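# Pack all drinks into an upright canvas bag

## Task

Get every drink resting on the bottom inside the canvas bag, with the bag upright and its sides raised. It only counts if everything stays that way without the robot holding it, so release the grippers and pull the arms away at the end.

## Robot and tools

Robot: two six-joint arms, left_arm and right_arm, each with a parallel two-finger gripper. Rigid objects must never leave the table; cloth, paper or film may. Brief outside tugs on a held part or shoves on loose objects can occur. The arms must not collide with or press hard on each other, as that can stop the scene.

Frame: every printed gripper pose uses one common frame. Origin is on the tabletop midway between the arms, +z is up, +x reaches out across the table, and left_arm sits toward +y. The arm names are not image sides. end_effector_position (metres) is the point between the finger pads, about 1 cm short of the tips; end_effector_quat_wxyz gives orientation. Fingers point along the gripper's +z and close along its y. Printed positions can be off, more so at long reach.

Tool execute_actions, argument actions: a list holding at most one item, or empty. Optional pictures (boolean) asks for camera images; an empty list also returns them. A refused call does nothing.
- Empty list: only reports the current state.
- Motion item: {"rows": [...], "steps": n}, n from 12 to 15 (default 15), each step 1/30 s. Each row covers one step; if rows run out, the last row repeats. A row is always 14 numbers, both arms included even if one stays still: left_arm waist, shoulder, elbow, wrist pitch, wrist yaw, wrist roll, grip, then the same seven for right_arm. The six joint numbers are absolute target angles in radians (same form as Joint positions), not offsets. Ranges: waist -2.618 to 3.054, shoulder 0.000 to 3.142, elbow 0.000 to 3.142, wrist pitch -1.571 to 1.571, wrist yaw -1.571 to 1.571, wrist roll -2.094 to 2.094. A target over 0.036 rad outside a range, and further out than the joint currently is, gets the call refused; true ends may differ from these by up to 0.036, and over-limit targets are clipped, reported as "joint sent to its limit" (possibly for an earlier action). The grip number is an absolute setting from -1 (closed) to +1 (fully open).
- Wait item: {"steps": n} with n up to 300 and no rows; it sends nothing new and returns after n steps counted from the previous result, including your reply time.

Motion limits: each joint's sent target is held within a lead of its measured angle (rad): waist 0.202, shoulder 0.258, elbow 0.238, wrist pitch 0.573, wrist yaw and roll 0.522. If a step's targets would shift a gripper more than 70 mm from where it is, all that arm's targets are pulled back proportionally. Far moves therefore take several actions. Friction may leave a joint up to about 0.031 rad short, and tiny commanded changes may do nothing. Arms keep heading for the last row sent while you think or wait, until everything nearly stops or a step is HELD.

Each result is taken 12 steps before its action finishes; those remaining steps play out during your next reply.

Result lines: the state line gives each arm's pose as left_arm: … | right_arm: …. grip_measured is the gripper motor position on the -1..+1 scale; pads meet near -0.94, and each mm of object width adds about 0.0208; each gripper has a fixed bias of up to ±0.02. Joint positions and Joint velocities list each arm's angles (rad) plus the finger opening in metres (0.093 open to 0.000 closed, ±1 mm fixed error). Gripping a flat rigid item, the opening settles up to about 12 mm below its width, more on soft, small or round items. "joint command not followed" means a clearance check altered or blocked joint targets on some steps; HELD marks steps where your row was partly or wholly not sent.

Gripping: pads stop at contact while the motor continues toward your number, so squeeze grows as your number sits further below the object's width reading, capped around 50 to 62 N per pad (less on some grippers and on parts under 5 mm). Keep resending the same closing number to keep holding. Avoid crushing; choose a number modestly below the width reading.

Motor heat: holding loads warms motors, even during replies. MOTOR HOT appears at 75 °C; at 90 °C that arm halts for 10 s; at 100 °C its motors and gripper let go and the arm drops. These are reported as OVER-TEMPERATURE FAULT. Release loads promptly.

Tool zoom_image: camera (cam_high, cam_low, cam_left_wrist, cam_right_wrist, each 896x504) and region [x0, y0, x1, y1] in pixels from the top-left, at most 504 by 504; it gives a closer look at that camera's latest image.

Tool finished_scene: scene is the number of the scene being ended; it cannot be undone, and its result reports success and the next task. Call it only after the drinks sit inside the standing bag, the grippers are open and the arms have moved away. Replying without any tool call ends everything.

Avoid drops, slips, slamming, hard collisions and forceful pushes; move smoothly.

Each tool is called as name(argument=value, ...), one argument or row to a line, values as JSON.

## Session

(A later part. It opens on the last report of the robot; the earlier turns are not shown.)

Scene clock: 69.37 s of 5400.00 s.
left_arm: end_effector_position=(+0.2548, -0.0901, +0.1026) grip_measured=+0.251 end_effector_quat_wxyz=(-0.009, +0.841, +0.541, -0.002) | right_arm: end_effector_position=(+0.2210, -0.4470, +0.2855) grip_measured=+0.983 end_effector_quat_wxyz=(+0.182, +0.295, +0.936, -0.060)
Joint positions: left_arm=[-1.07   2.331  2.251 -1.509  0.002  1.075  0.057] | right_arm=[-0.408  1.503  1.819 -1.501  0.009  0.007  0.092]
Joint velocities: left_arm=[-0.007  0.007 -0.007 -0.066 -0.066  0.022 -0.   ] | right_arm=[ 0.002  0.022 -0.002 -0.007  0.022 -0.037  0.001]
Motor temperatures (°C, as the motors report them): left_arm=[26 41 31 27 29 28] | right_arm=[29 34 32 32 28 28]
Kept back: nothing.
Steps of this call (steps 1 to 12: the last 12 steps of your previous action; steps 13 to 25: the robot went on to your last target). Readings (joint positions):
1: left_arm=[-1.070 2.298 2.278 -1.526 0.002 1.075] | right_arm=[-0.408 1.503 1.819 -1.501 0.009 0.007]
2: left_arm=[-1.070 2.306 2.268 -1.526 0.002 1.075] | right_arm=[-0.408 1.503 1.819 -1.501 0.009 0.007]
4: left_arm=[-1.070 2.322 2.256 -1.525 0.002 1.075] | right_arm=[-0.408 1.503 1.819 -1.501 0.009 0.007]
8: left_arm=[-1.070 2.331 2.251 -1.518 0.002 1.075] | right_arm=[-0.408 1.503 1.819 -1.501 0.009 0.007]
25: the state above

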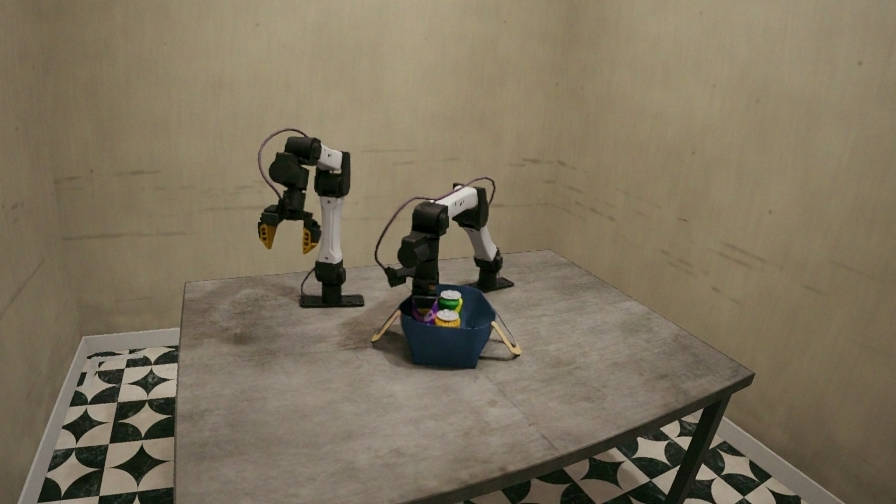

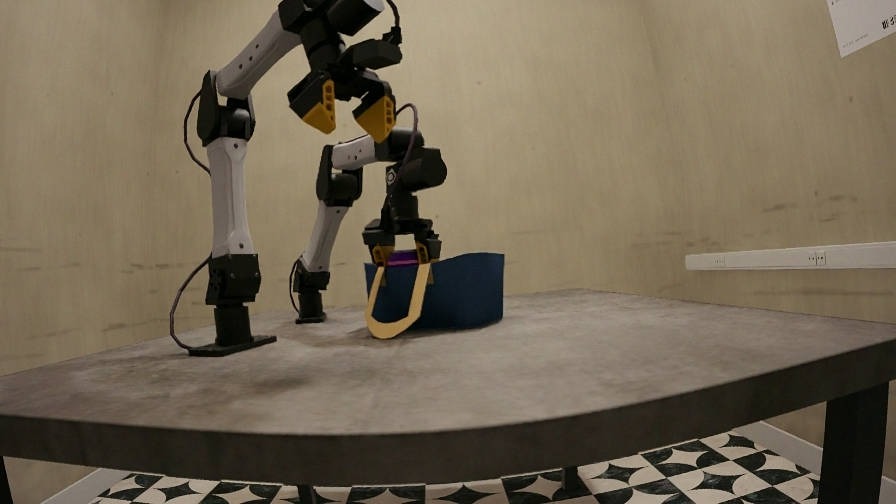

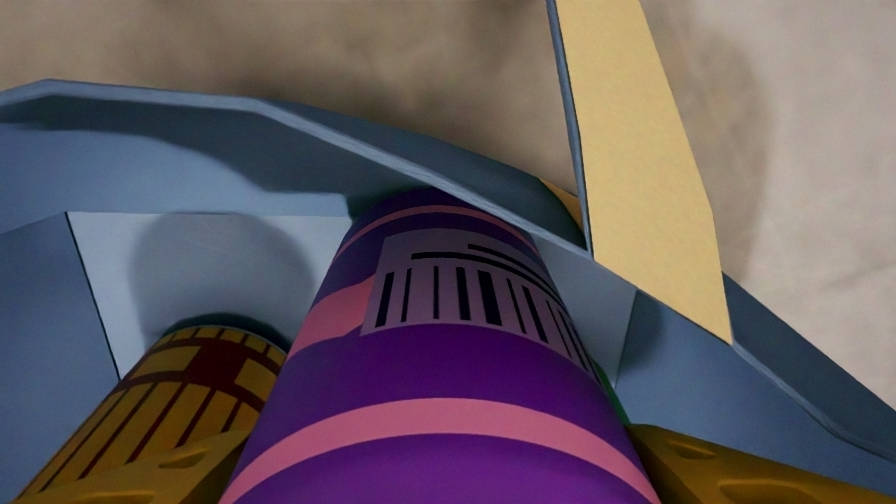

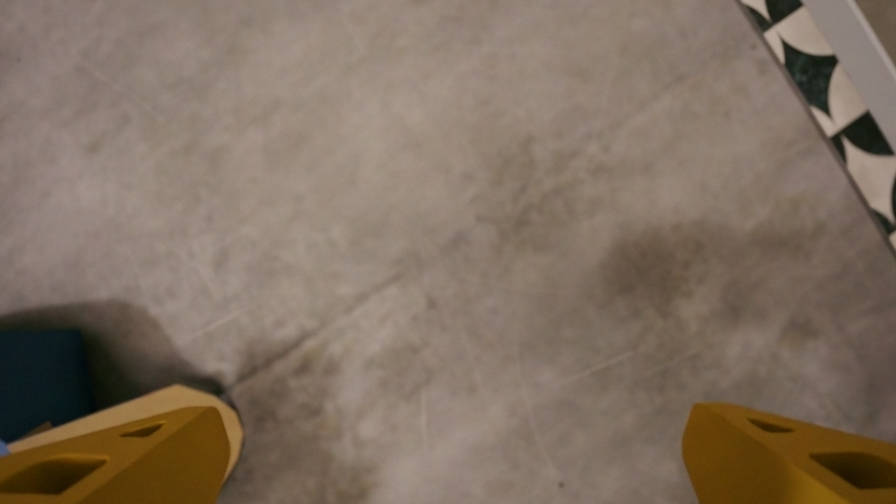

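execute_actions(
  actions=[
    {"rows":[[-1.05,2.34,2.2,-1.44,0,1.08,0,-0.4,1.5,1.8,-1.5,0,0,1]],"steps":15},
  ],
)

execute_actions(
  actions=[
    {"steps":20},
  ],
  pictures=true,
)

Scene clock: 69.87 s of 5400.00 s.
left_arm: end_effector_position=(+0.2572, -0.0898, +0.0957) grip_measured=+0.251 end_effector_quat_wxyz=(-0.009, +0.840, +0.543, -0.002) | right_arm: end_effector_position=(+0.2210, -0.4470, +0.2855) grip_measured=+0.983 end_effector_quat_wxyz=(+0.182, +0.295, +0.936, -0.060)
Joint positions: left_arm=[-1.065  2.333  2.226 -1.483  0.002  1.075  0.057] | right_arm=[-0.408  1.503  1.819 -1.501  0.009  0.007  0.092]
Joint velocities: left_arm=[ 0.071  0.076 -0.261  0.344  0.022  0.037  0.001] | right_arm=[ 0.007 -0.002  0.017  0.022 -0.007  0.037  0.001]
Motor temperatures (°C, as the motors report them): left_arm=[26 41 31 27 29 28] | right_arm=[29 34 32 32 28 28]
Steps of this call (steps 1 to 12: the robot went on to your last target; steps 13 to 15: the first 3 steps of this action). Readings (joint positions):
13: left_arm=[-1.068 2.331 2.244 -1.503 0.002 1.075] | right_arm=[-0.408 1.503 1.819 -1.501 0.009 0.007]
14: left_arm=[-1.067 2.331 2.236 -1.493 0.002 1.075] | right_arm=[-0.408 1.503 1.819 -1.501 0.009 0.007]
15: the state above

Scene clock: 70.53 s of 5400.00 s.
left_arm: end_effector_position=(+0.2609, -0.0871, +0.0878) grip_measured=+0.251 end_effector_quat_wxyz=(-0.014, +0.837, +0.547, -0.002) | right_arm: end_effector_position=(+0.2210, -0.4470, +0.2855) grip_measured=+0.983 end_effector_quat_wxyz=(+0.182, +0.295, +0.936, -0.060)
Joint positions: left_arm=[-1.055  2.342  2.211 -1.468  0.002  1.075  0.057] | right_arm=[-0.408  1.503  1.819 -1.501  0.009  0.007  0.092]
Joint velocities: left_arm=[-0.007  0.007 -0.007 -0.022 -0.007  0.007 -0.   ] | right_arm=[-0.002  0.017 -0.012  0.066  0.037  0.051 -0.001]
Motor temperatures (°C, as the motors report them): left_arm=[26 42 31 27 29 28] | right_arm=[29 34 32 32 28 28]
Kept back: nothing.
Steps of this call (steps 1 to 12: the last 12 steps of your previous action; steps 13 to 20: the robot went on to your last target). Readings (joint positions):
1: left_arm=[-1.062 2.336 2.219 -1.476 0.002 1.075] | right_arm=[-0.408 1.503 1.819 -1.501 0.009 0.007]
2: left_arm=[-1.060 2.340 2.214 -1.472 0.002 1.075] | right_arm=[-0.408 1.503 1.819 -1.501 0.009 0.007]
4: left_arm=[-1.056 2.342 2.211 -1.468 0.002 1.075] | right_arm=[-0.408 1.503 1.819 -1.501 0.009 0.007]
8: left_arm=[-1.055 2.342 2.211 -1.468 0.002 1.075] | right_arm=[-0.408 1.503 1.819 -1.501 0.009 0.007]
20: the state above

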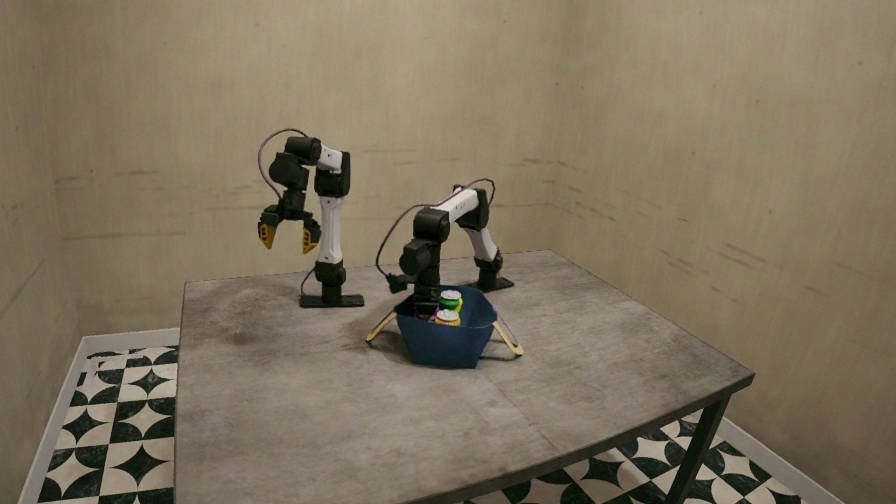

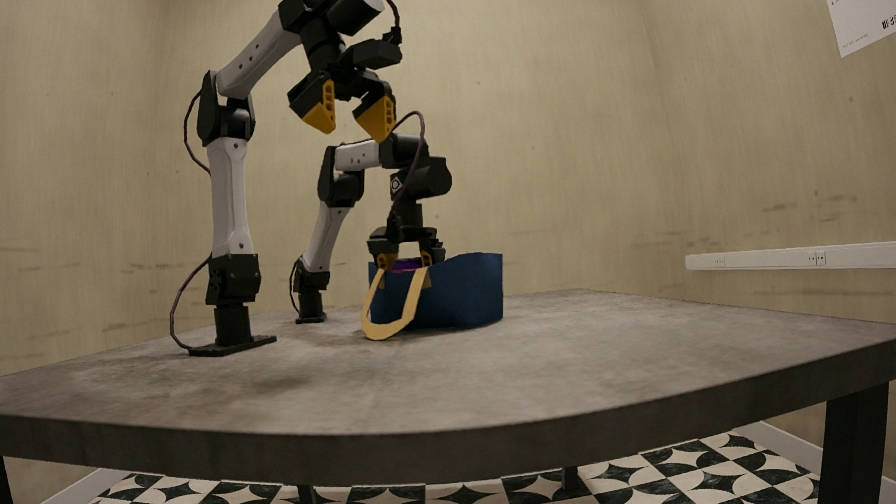

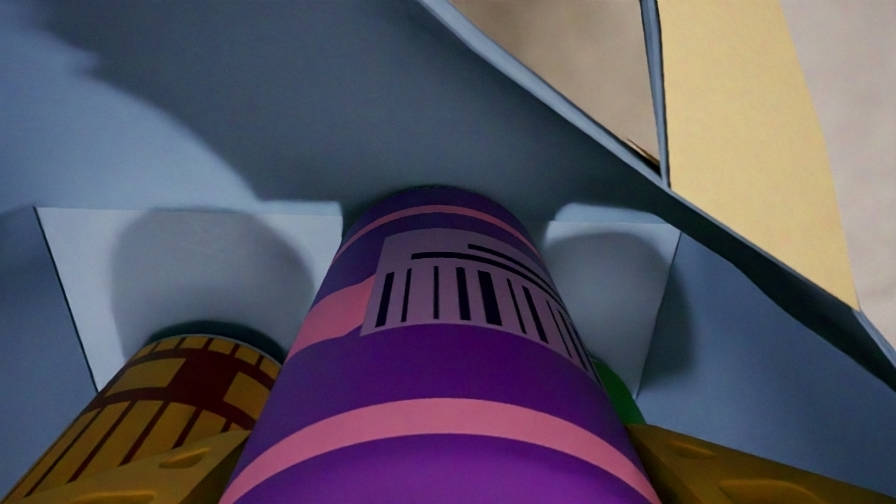

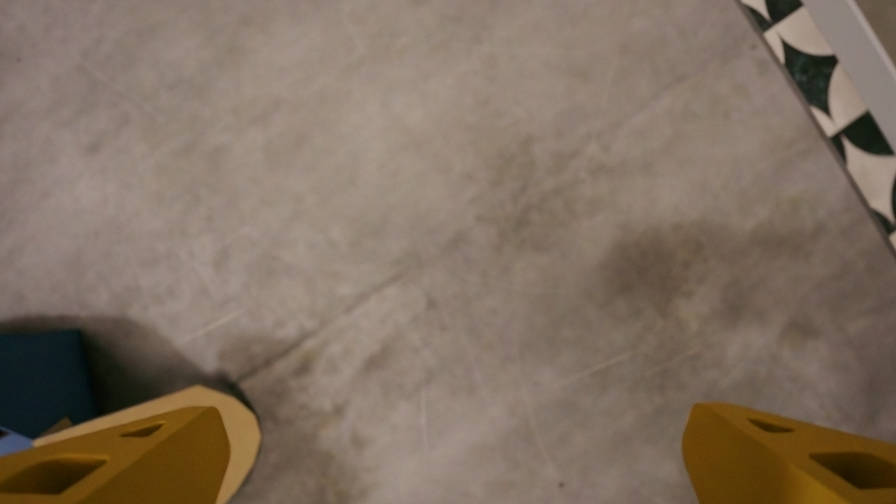

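execute_actions(
  actions=[
    {"rows":[[-1.05,2.27,2.12,-1.42,0,1.08,0,-0.4,1.5,1.8,-1.5,0,0,1]],"steps":15},
  ],
)

execute_actions(
  actions=[
    {"steps":20},
  ],
  pictures=true,
)

Scene clock: 71.27 s of 5400.00 s.
left_arm: end_effector_position=(+0.2579, -0.0830, +0.0868) grip_measured=+0.251 end_effector_quat_wxyz=(-0.014, +0.837, +0.547, -0.002) | right_arm: end_effector_position=(+0.2210, -0.4470, +0.2855) grip_measured=+0.983 end_effector_quat_wxyz=(+0.182, +0.295, +0.936, -0.060)
Joint positions: left_arm=[-1.055  2.311  2.154 -1.441  0.002  1.076  0.057] | right_arm=[-0.408  1.503  1.819 -1.501  0.009  0.007  0.092]
Joint velocities: left_arm=[ 0.002 -0.227 -0.369  0.022  0.037  0.037  0.001] | right_arm=[-0.002  0.012  0.017  0.081  0.007  0.007  0.   ]
Motor temperatures (°C, as the motors report them): left_arm=[26 42 31 27 29 28] | right_arm=[29 34 32 32 28 28]
Steps of this call (steps 1 to 15: the robot went on to your last target; steps 16 to 19: nothing new was sent; steps 20 to 22: the first 3 steps of this action). Readings (joint positions):
20: left_arm=[-1.055 2.335 2.195 -1.458 0.002 1.076] | right_arm=[-0.408 1.503 1.819 -1.501 0.009 0.007]
21: left_arm=[-1.055 2.321 2.170 -1.445 0.002 1.076] | right_arm=[-0.408 1.503 1.819 -1.501 0.009 0.007]
22: the state above

Scene clock: 71.93 s of 5400.00 s.
left_arm: end_effector_position=(+0.2557, -0.0801, +0.0853) grip_measured=+0.251 end_effector_quat_wxyz=(-0.018, +0.837, +0.547, -0.002) | right_arm: end_effector_position=(+0.2210, -0.4470, +0.2855) grip_measured=+0.983 end_effector_quat_wxyz=(+0.182, +0.295, +0.936, -0.060)
Joint positions: left_arm=[-1.055  2.303  2.133 -1.437  0.002  1.076  0.057] | right_arm=[-0.408  1.503  1.819 -1.501  0.009  0.007  0.092]
Joint velocities: left_arm=[-0.007  0.032 -0.007  0.007  0.022 -0.051  0.   ] | right_arm=[ 0.002 -0.027  0.002 -0.095  0.022  0.037 -0.001]
Motor temperatures (°C, as the motors report them): left_arm=[26 42 31 27 29 28] | right_arm=[29 34 32 32 28 28]
Kept back: nothing.
Steps of this call (steps 1 to 12: the last 12 steps of your previous action; steps 13 to 20: the robot went on to your last target). Readings (joint positions):
1: left_arm=[-1.055 2.306 2.144 -1.440 0.002 1.076] | right_arm=[-0.408 1.503 1.819 -1.501 0.009 0.007]
2: left_arm=[-1.055 2.303 2.138 -1.440 0.002 1.076] | right_arm=[-0.408 1.503 1.819 -1.501 0.009 0.007]
4: left_arm=[-1.055 2.303 2.134 -1.438 0.002 1.076] | right_arm=[-0.408 1.503 1.819 -1.501 0.009 0.007]
8: left_arm=[-1.055 2.303 2.133 -1.437 0.002 1.076] | right_arm=[-0.408 1.503 1.819 -1.501 0.009 0.007]
20: the state above

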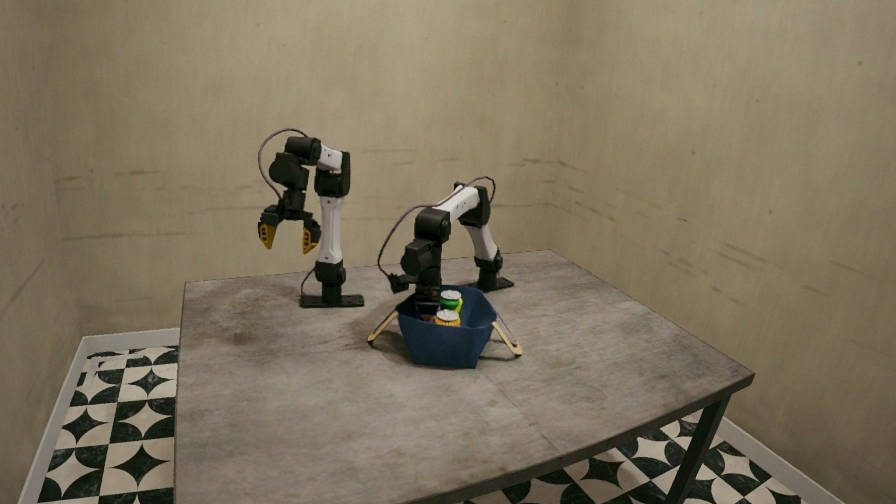

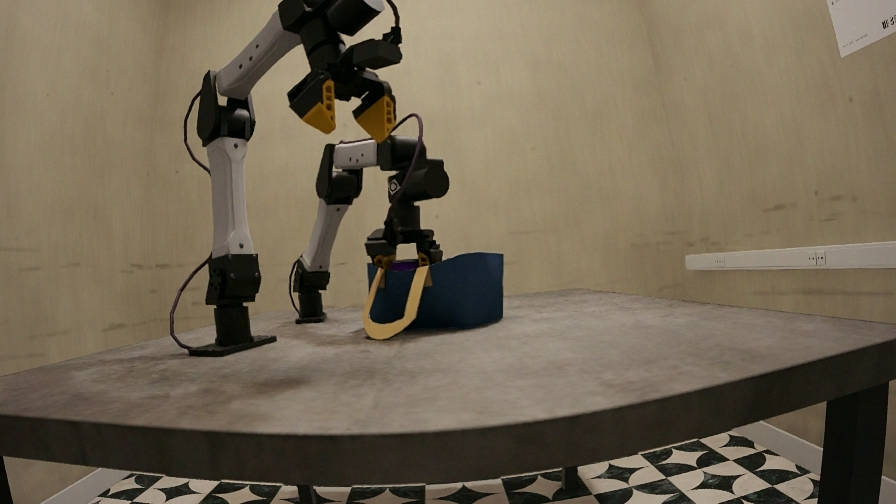

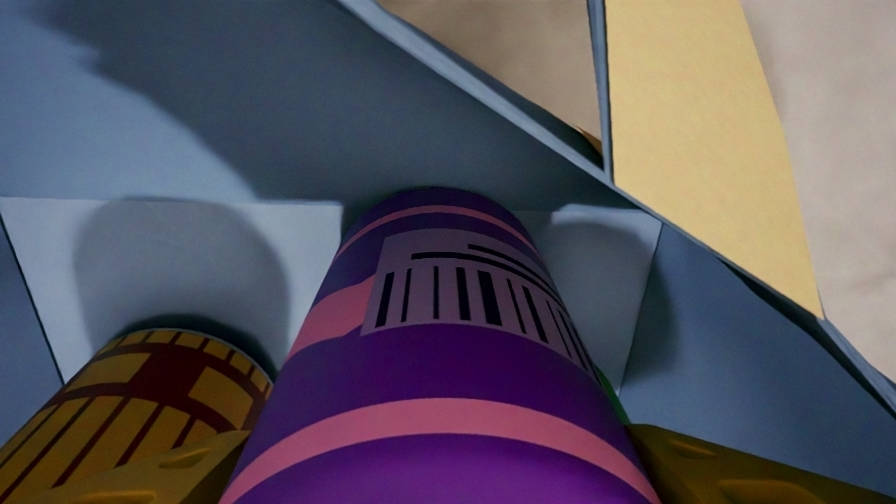

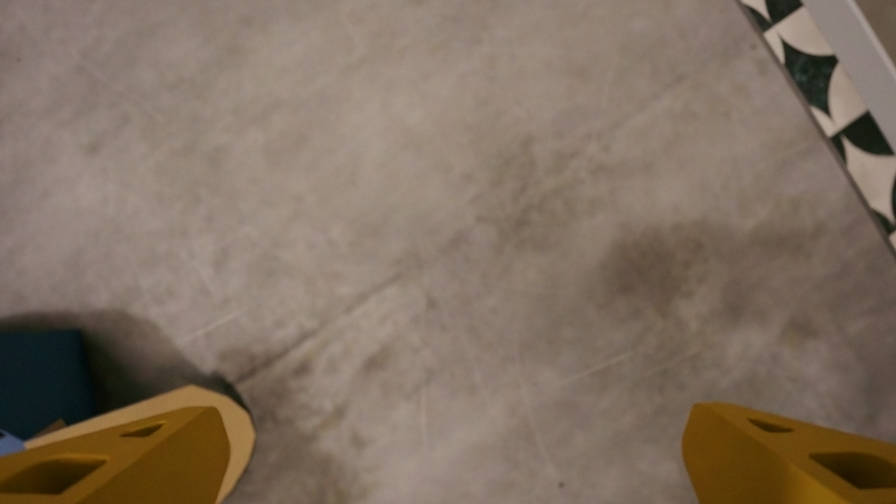

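A bit more in, then release.

execute_actions(
  actions=[
    {"rows":[[-1.05,2.24,2.07,-1.42,0,1.08,0,-0.4,1.5,1.8,-1.5,0,0,1]],"steps":15},
  ],
)

execute_actions(
  actions=[
    {"steps":15},
  ],
)

execute_actions(
  actions=[
    {"rows":[[-1.05,2.24,2.07,-1.42,0,1.08,0.55,-0.4,1.5,1.8,-1.5,0,0,1]],"steps":15},
  ],
)

execute_actions(
  actions=[
    {"steps":15},
  ],
  pictures=true,
)

Scene clock: 72.57 s of 5400.00 s.
left_arm: end_effector_position=(+0.2534, -0.0773, +0.0850) grip_measured=+0.251 end_effector_quat_wxyz=(-0.018, +0.837, +0.547, -0.002) | right_arm: end_effector_position=(+0.2210, -0.4470, +0.2855) grip_measured=+0.983 end_effector_quat_wxyz=(+0.182, +0.295, +0.936, -0.060)
Joint positions: left_arm=[-1.055  2.282  2.096 -1.421  0.002  1.076  0.057] | right_arm=[-0.408  1.503  1.819 -1.501  0.009  0.007  0.092]
Joint velocities: left_arm=[ 0.012 -0.154 -0.227  0.022  0.022 -0.007 -0.001] | right_arm=[-0.017  0.012  0.022  0.037 -0.066 -0.037  0.   ]
Motor temperatures (°C, as the motors report them): left_arm=[26 43 31 27 29 28] | right_arm=[29 34 32 32 28 28]
Steps of this call (steps 1 to 15: the robot went on to your last target; step 16: nothing new was sent; steps 17 to 19: the first 3 steps of this action). Readings (joint positions):
17: left_arm=[-1.055 2.298 2.123 -1.432 0.002 1.076] | right_arm=[-0.408 1.503 1.819 -1.501 0.009 0.007]
18: left_arm=[-1.055 2.288 2.107 -1.424 0.001 1.076] | right_arm=[-0.408 1.503 1.819 -1.501 0.009 0.007]
19: the state above

Scene clock: 73.07 s of 5400.00 s.
left_arm: end_effector_position=(+0.2528, -0.0769, +0.0849) grip_measured=+0.251 end_effector_quat_wxyz=(-0.016, +0.837, +0.547, -0.003) | right_arm: end_effector_position=(+0.2210, -0.4470, +0.2855) grip_measured=+0.983 end_effector_quat_wxyz=(+0.182, +0.295, +0.936, -0.060)
Joint positions: left_arm=[-1.055  2.275  2.084 -1.413  0.003  1.076  0.057] | right_arm=[-0.408  1.503  1.819 -1.501  0.009  0.007  0.092]
Joint velocities: left_arm=[ 0.002 -0.017 -0.007  0.051 -0.037 -0.007 -0.001] | right_arm=[-0.007 -0.017  0.002  0.095  0.022 -0.007  0.001]
Motor temperatures (°C, as the motors report them): left_arm=[26 43 31 27 29 28] | right_arm=[29 34 32 32 28 28]
Kept back: nothing.
Steps of this call (steps 1 to 12: the last 12 steps of your previous action; steps 13 to 15: the robot went on to your last target). Readings (joint positions):
1: left_arm=[-1.055 2.277 2.091 -1.419 0.002 1.076] | right_arm=[-0.408 1.503 1.819 -1.501 0.009 0.007]
2: left_arm=[-1.055 2.276 2.088 -1.417 0.003 1.076] | right_arm=[-0.408 1.503 1.819 -1.501 0.009 0.007]
4: left_arm=[-1.055 2.275 2.085 -1.414 0.003 1.076] | right_arm=[-0.408 1.503 1.819 -1.501 0.009 0.007]
8: left_arm=[-1.055 2.275 2.084 -1.413 0.003 1.076] | right_arm=[-0.408 1.503 1.819 -1.501 0.009 0.007]
15: the state above

Scene clock: 73.17 s of 5400.00 s.
left_arm: end_effector_position=(+0.2529, -0.0770, +0.0863) grip_measured=+0.540 end_effector_quat_wxyz=(-0.015, +0.837, +0.547, -0.003) | right_arm: end_effector_position=(+0.2210, -0.4470, +0.2855) grip_measured=+0.983 end_effector_quat_wxyz=(+0.182, +0.295, +0.936, -0.060)
Joint positions: left_arm=[-1.055  2.272  2.084 -1.413  0.003  1.076  0.071] | right_arm=[-0.408  1.503  1.819 -1.501  0.009  0.007  0.092]
Joint velocities: left_arm=[-0.017 -0.105  0.012  0.022 -0.051  0.007  0.016] | right_arm=[ 0.002  0.002  0.007  0.007 -0.007 -0.007 -0.001]
Motor temperatures (°C, as the motors report them): left_arm=[26 43 31 27 29 28] | right_arm=[29 34 32 32 28 28]
Steps of this call (steps 1 to 3: the first 3 steps of this action). Readings (joint positions):
1: left_arm=[-1.055 2.275 2.084 -1.413 0.003 1.076] | right_arm=[-0.408 1.503 1.819 -1.501 0.009 0.007]
2: left_arm=[-1.055 2.274 2.084 -1.413 0.003 1.076] | right_arm=[-0.408 1.503 1.819 -1.501 0.009 0.007]
3: the state above

Scene clock: 73.67 s of 5400.00 s.
left_arm: end_effector_position=(+0.2531, -0.0773, +0.0933) grip_measured=+0.548 end_effector_quat_wxyz=(-0.006, +0.837, +0.547, -0.002) | right_arm: end_effector_position=(+0.2210, -0.4470, +0.2855) grip_measured=+0.983 end_effector_quat_wxyz=(+0.182, +0.295, +0.936, -0.060)
Joint positions: left_arm=[-1.055  2.255  2.084 -1.413  0.003  1.076  0.072] | right_arm=[-0.408  1.503  1.819 -1.501  0.009  0.007  0.092]
Joint velocities: left_arm=[-0.002 -0.012 -0.002  0.007 -0.022 -0.007 -0.001] | right_arm=[ 0.002  0.012 -0.002 -0.022 -0.007 -0.066 -0.001]
Motor temperatures (°C, as the motors report them): left_arm=[26 43 31 27 29 28] | right_arm=[29 34 32 32 28 28]
Kept back: nothing.
Steps of this call (steps 1 to 12: the last 12 steps of your previous action; steps 13 to 15: the robot went on to your last target). Readings (joint positions):
1: left_arm=[-1.055 2.268 2.084 -1.413 0.003 1.076] | right_arm=[-0.408 1.503 1.819 -1.501 0.009 0.007]
2: left_arm=[-1.055 2.264 2.084 -1.413 0.003 1.076] | right_arm=[-0.408 1.503 1.819 -1.501 0.009 0.007]
4: left_arm=[-1.055 2.258 2.084 -1.413 0.003 1.076] | right_arm=[-0.408 1.503 1.819 -1.501 0.009 0.007]
8: left_arm=[-1.055 2.255 2.084 -1.413 0.003 1.076] | right_arm=[-0.408 1.503 1.819 -1.501 0.009 0.007]
15: the state above

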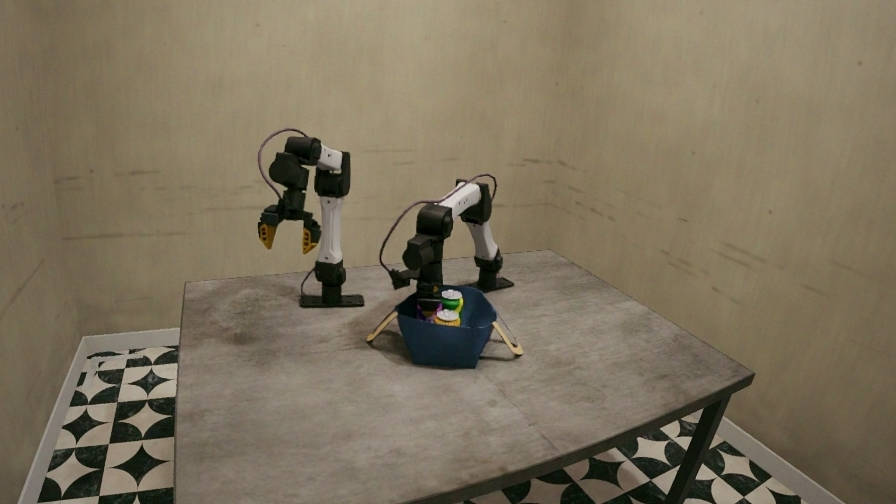

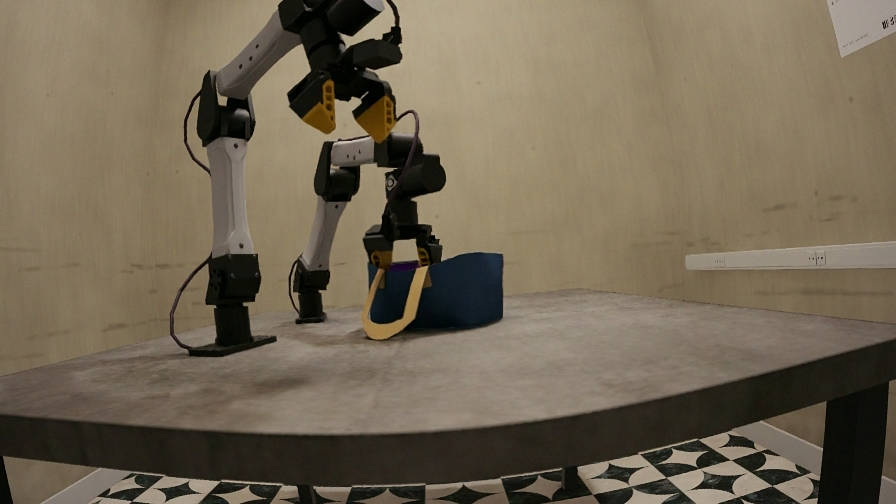

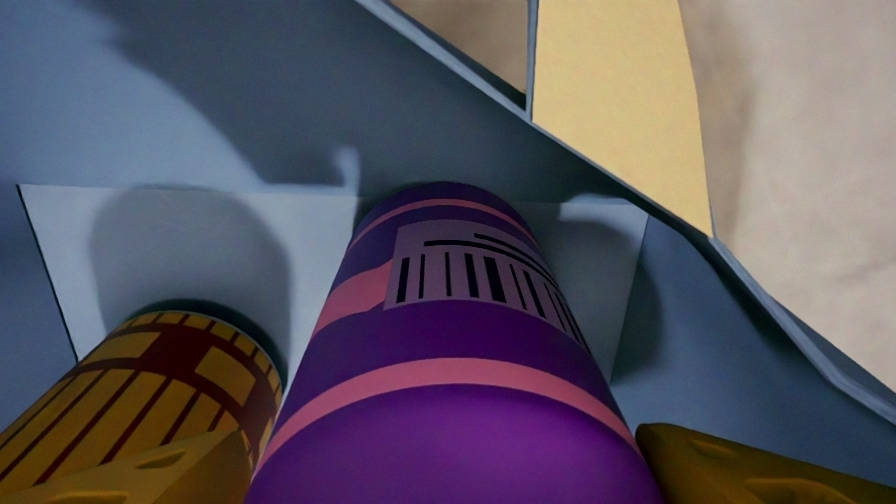

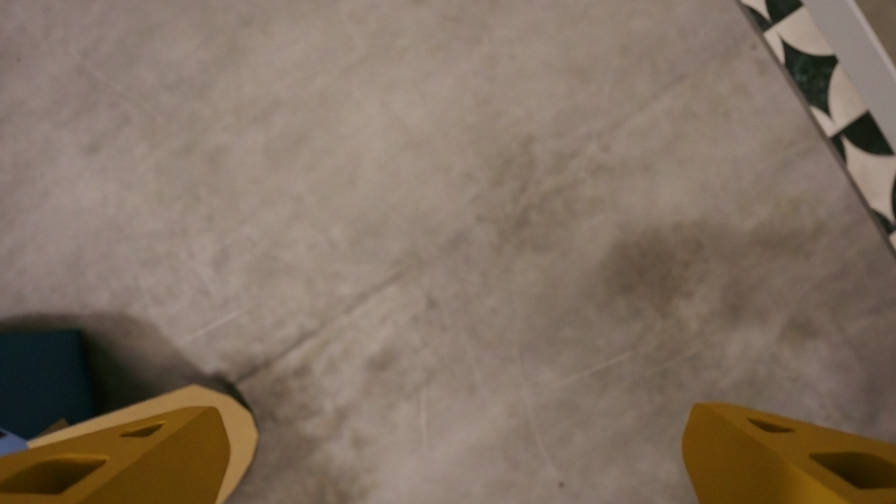

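execute_actions(
  actions=[
    {"rows":[[-1.05,2.1,2.2,-1.55,0,1.08,0.55,-0.4,1.5,1.8,-1.5,0,0,1]],"steps":15},
  ],
)

execute_actions(
  actions=[
    {"rows":[[-1.05,1.8,2.1,-1.55,0,1.08,0.55,-0.4,1.5,1.8,-1.5,0,0,1]],"steps":15},
  ],
)

execute_actions(
  actions=[
    {"steps":15},
  ],
)

execute_actions(
  actions=[
    {"rows":[[0.4,1.5,1.8,-1.5,0,0,1,-0.4,1.5,1.8,-1.5,0,0,1]],"steps":15},
  ],
)

execute_actions(
  actions=[
    {"steps":50},
  ],
  pictures=true,
)

Scene clock: 74.37 s of 5400.00 s.
left_arm: end_effector_position=(+0.2517, -0.0755, +0.1142) grip_measured=+0.548 end_effector_quat_wxyz=(+0.005, +0.837, +0.547, -0.001) | right_arm: end_effector_position=(+0.2210, -0.4470, +0.2855) grip_measured=+0.983 end_effector_quat_wxyz=(+0.182, +0.295, +0.936, -0.060)
Joint positions: left_arm=[-1.055  2.226  2.12  -1.456  0.003  1.076  0.072] | right_arm=[-0.408  1.503  1.819 -1.501  0.009  0.007  0.092]
Joint velocities: left_arm=[ 0.012 -0.598  0.452 -0.403 -0.007 -0.037  0.   ] | right_arm=[-0.022  0.012 -0.017 -0.037  0.007  0.066 -0.   ]
Motor temperatures (°C, as the motors report them): left_arm=[26 43 31 27 29 28] | right_arm=[29 34 32 32 28 28]
Steps of this call (steps 1 to 15: the robot went on to your last target; steps 16 to 18: nothing new was sent; steps 19 to 21: the first 3 steps of this action). Readings (joint positions):
19: left_arm=[-1.055 2.250 2.092 -1.423 0.003 1.076] | right_arm=[-0.408 1.503 1.819 -1.501 0.009 0.007]
20: left_arm=[-1.055 2.243 2.105 -1.441 0.003 1.076] | right_arm=[-0.408 1.503 1.819 -1.501 0.009 0.007]
21: the state above

Scene clock: 74.87 s of 5400.00 s.
left_arm: end_effector_position=(+0.2357, -0.0549, +0.2078) grip_measured=+0.548 end_effector_quat_wxyz=(+0.090, +0.834, +0.545, +0.006) | right_arm: end_effector_position=(+0.2210, -0.4470, +0.2855) grip_measured=+0.983 end_effector_quat_wxyz=(+0.182, +0.295, +0.936, -0.060)
Joint positions: left_arm=[-1.055  1.994  2.127 -1.523  0.003  1.076  0.072] | right_arm=[-0.408  1.503  1.819 -1.501  0.009  0.007  0.092]
Joint velocities: left_arm=[ 0.017 -1.223 -0.452 -0.125  0.037 -0.022 -0.   ] | right_arm=[-0.002 -0.012 -0.002 -0.051 -0.007  0.007 -0.001]
Motor temperatures (°C, as the motors report them): left_arm=[26 43 31 27 29 28] | right_arm=[29 34 32 32 28 28]
Steps of this call (steps 1 to 12: the last 12 steps of your previous action; steps 13 to 15: the first 3 steps of this action). Readings (joint positions):
13: left_arm=[-1.055 2.064 2.181 -1.520 0.003 1.076] | right_arm=[-0.408 1.503 1.819 -1.501 0.009 0.007]
14: left_arm=[-1.055 2.033 2.148 -1.516 0.003 1.076] | right_arm=[-0.408 1.503 1.819 -1.501 0.009 0.007]
15: the state above

Scene clock: 75.37 s of 5400.00 s.
left_arm: end_effector_position=(+0.2156, -0.0291, +0.2803) grip_measured=+0.548 end_effector_quat_wxyz=(+0.178, +0.824, +0.538, +0.013) | right_arm: end_effector_position=(+0.2210, -0.4470, +0.2855) grip_measured=+0.983 end_effector_quat_wxyz=(+0.182, +0.295, +0.936, -0.060)
Joint positions: left_arm=[-1.055  1.786  2.114 -1.539  0.003  1.076  0.072] | right_arm=[-0.408  1.503  1.819 -1.501  0.009  0.007  0.092]
Joint velocities: left_arm=[ 0.017  0.017  0.002 -0.125 -0.066 -0.022  0.001] | right_arm=[ 0.017  0.002  0.017 -0.051 -0.022 -0.066  0.   ]
Motor temperatures (°C, as the motors report them): left_arm=[26 43 31 27 29 28] | right_arm=[29 34 32 32 28 28]
Kept back: nothing.
Steps of this call (steps 1 to 12: the last 12 steps of your previous action; steps 13 to 15: the robot went on to your last target). Readings (joint positions):
1: left_arm=[-1.055 1.950 2.116 -1.527 0.003 1.076] | right_arm=[-0.408 1.503 1.819 -1.501 0.009 0.007]
2: left_arm=[-1.055 1.904 2.114 -1.530 0.003 1.076] | right_arm=[-0.408 1.503 1.819 -1.501 0.009 0.007]
4: left_arm=[-1.055 1.821 2.114 -1.530 0.003 1.076] | right_arm=[-0.408 1.503 1.819 -1.501 0.009 0.007]
8: left_arm=[-1.055 1.760 2.114 -1.538 0.003 1.076] | right_arm=[-0.408 1.503 1.819 -1.501 0.009 0.007]
15: the state above

Scene clock: 75.47 s of 5400.00 s.
left_arm: end_effector_position=(+0.2258, +0.0123, +0.2733) grip_measured=+0.965 end_effector_quat_wxyz=(+0.176, +0.732, +0.658, -0.003) | right_arm: end_effector_position=(+0.2210, -0.4470, +0.2855) grip_measured=+0.983 end_effector_quat_wxyz=(+0.182, +0.295, +0.936, -0.060)
Joint positions: left_arm=[-0.952  1.669  1.945 -1.493  0.017  0.868  0.092] | right_arm=[-0.408  1.503  1.819 -1.501  0.009  0.007  0.092]
Joint velocities: left_arm=[ 1.653 -1.482 -1.731  0.037 -0.022 -2.308  0.041] | right_arm=[ 0.007 -0.007 -0.027 -0.081  0.037  0.007  0.   ]
Motor temperatures (°C, as the motors report them): left_arm=[26 43 31 27 29 28] | right_arm=[29 34 32 32 28 28]
Steps of this call (steps 1 to 3: the first 3 steps of this action). Readings (joint positions):
1: left_arm=[-1.040 1.762 2.078 -1.515 0.011 1.022] | right_arm=[-0.408 1.503 1.819 -1.501 0.009 0.007]
2: left_arm=[-1.005 1.717 2.007 -1.494 0.017 0.946] | right_arm=[-0.408 1.503 1.819 -1.501 0.009 0.007]
3: the state above

Scene clock: 77.13 s of 5400.00 s.
left_arm: end_effector_position=(+0.2494, +0.4302, +0.2859) grip_measured=+0.985 end_effector_quat_wxyz=(+0.187, -0.265, +0.944, +0.059) | right_arm: end_effector_position=(+0.2210, -0.4470, +0.2855) grip_measured=+0.983 end_effector_quat_wxyz=(+0.182, +0.295, +0.936, -0.060)
Joint positions: left_arm=[ 0.405  1.505  1.819 -1.49  -0.01   0.006  0.092] | right_arm=[-0.408  1.503  1.819 -1.501  0.009  0.007  0.092]
Joint velocities: left_arm=[-0.022 -0.002  0.002 -0.066 -0.007 -0.051  0.001] | right_arm=[ 0.007 -0.007  0.007  0.007  0.037 -0.022 -0.   ]
Motor temperatures (°C, as the motors report them): left_arm=[26 43 31 27 29 28] | right_arm=[29 34 32 32 28 28]
Kept back: nothing.
Steps of this call (steps 1 to 12: the last 12 steps of your previous action; steps 13 to 45: the robot went on to your last target; steps 46 to 50: nothing new was sent). Readings (joint positions):
1: left_arm=[-0.889 1.622 1.894 -1.494 0.016 0.781] | right_arm=[-0.408 1.503 1.819 -1.501 0.009 0.007]
2: left_arm=[-0.819 1.580 1.858 -1.498 0.015 0.686] | right_arm=[-0.408 1.503 1.819 -1.501 0.009 0.007]
4: left_arm=[-0.668 1.526 1.832 -1.502 0.010 0.490] | right_arm=[-0.408 1.503 1.819 -1.501 0.009 0.007]
8: left_arm=[-0.373 1.505 1.829 -1.497 0.005 0.204] | right_arm=[-0.408 1.503 1.819 -1.501 0.009 0.007]
50: the state above
All arms were judged still, so your last target was given up. Only a new action makes them travel on or press farther. Fingers that are still opening or closing keep moving.

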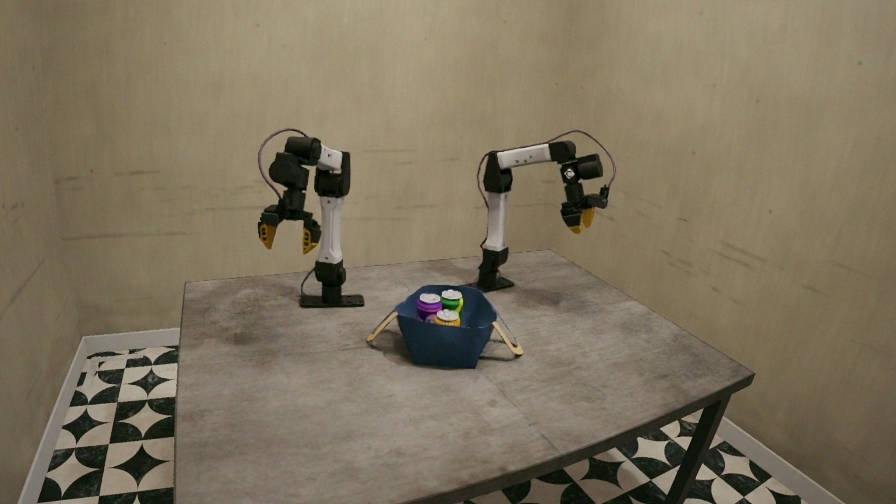

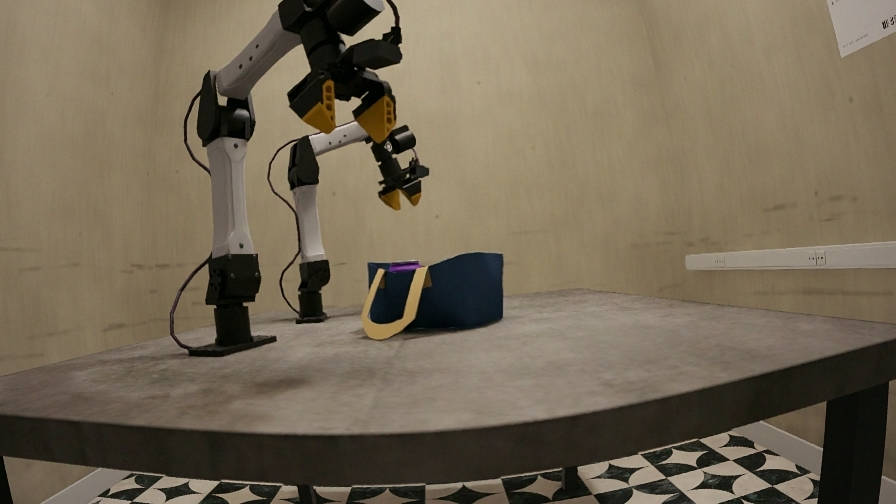

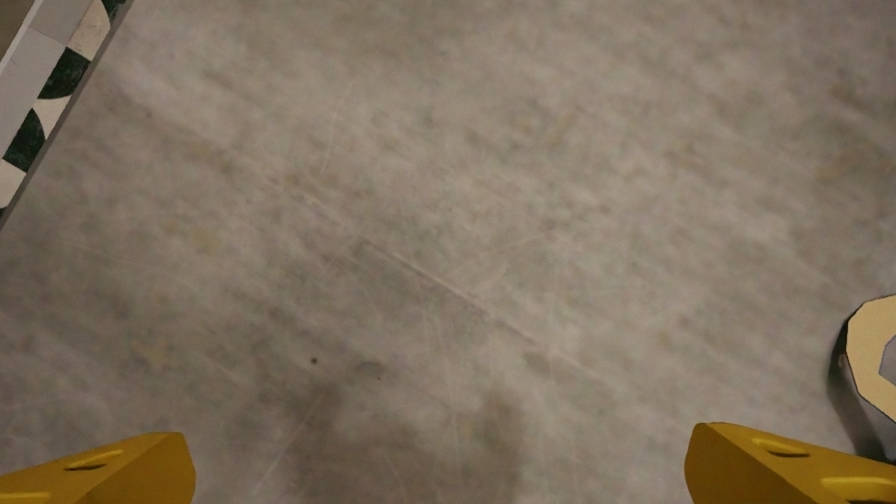

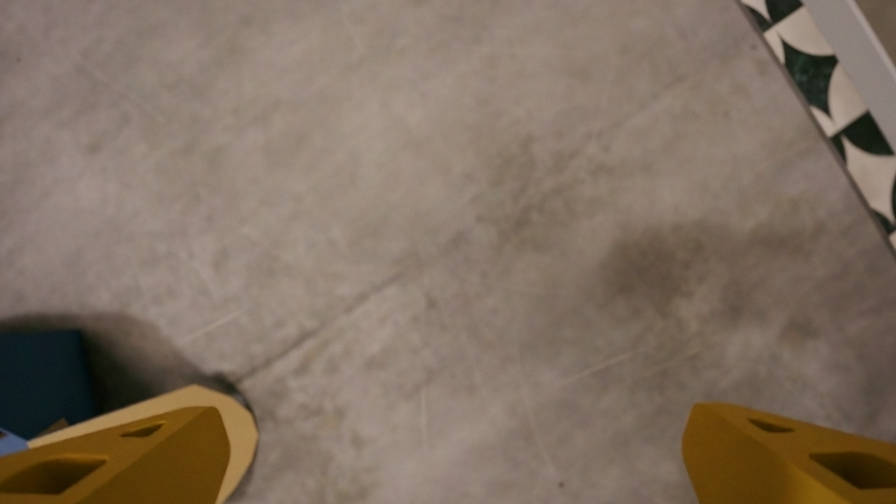

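finished_scene(
  scene=2,
)

The scene is finished: the task was done.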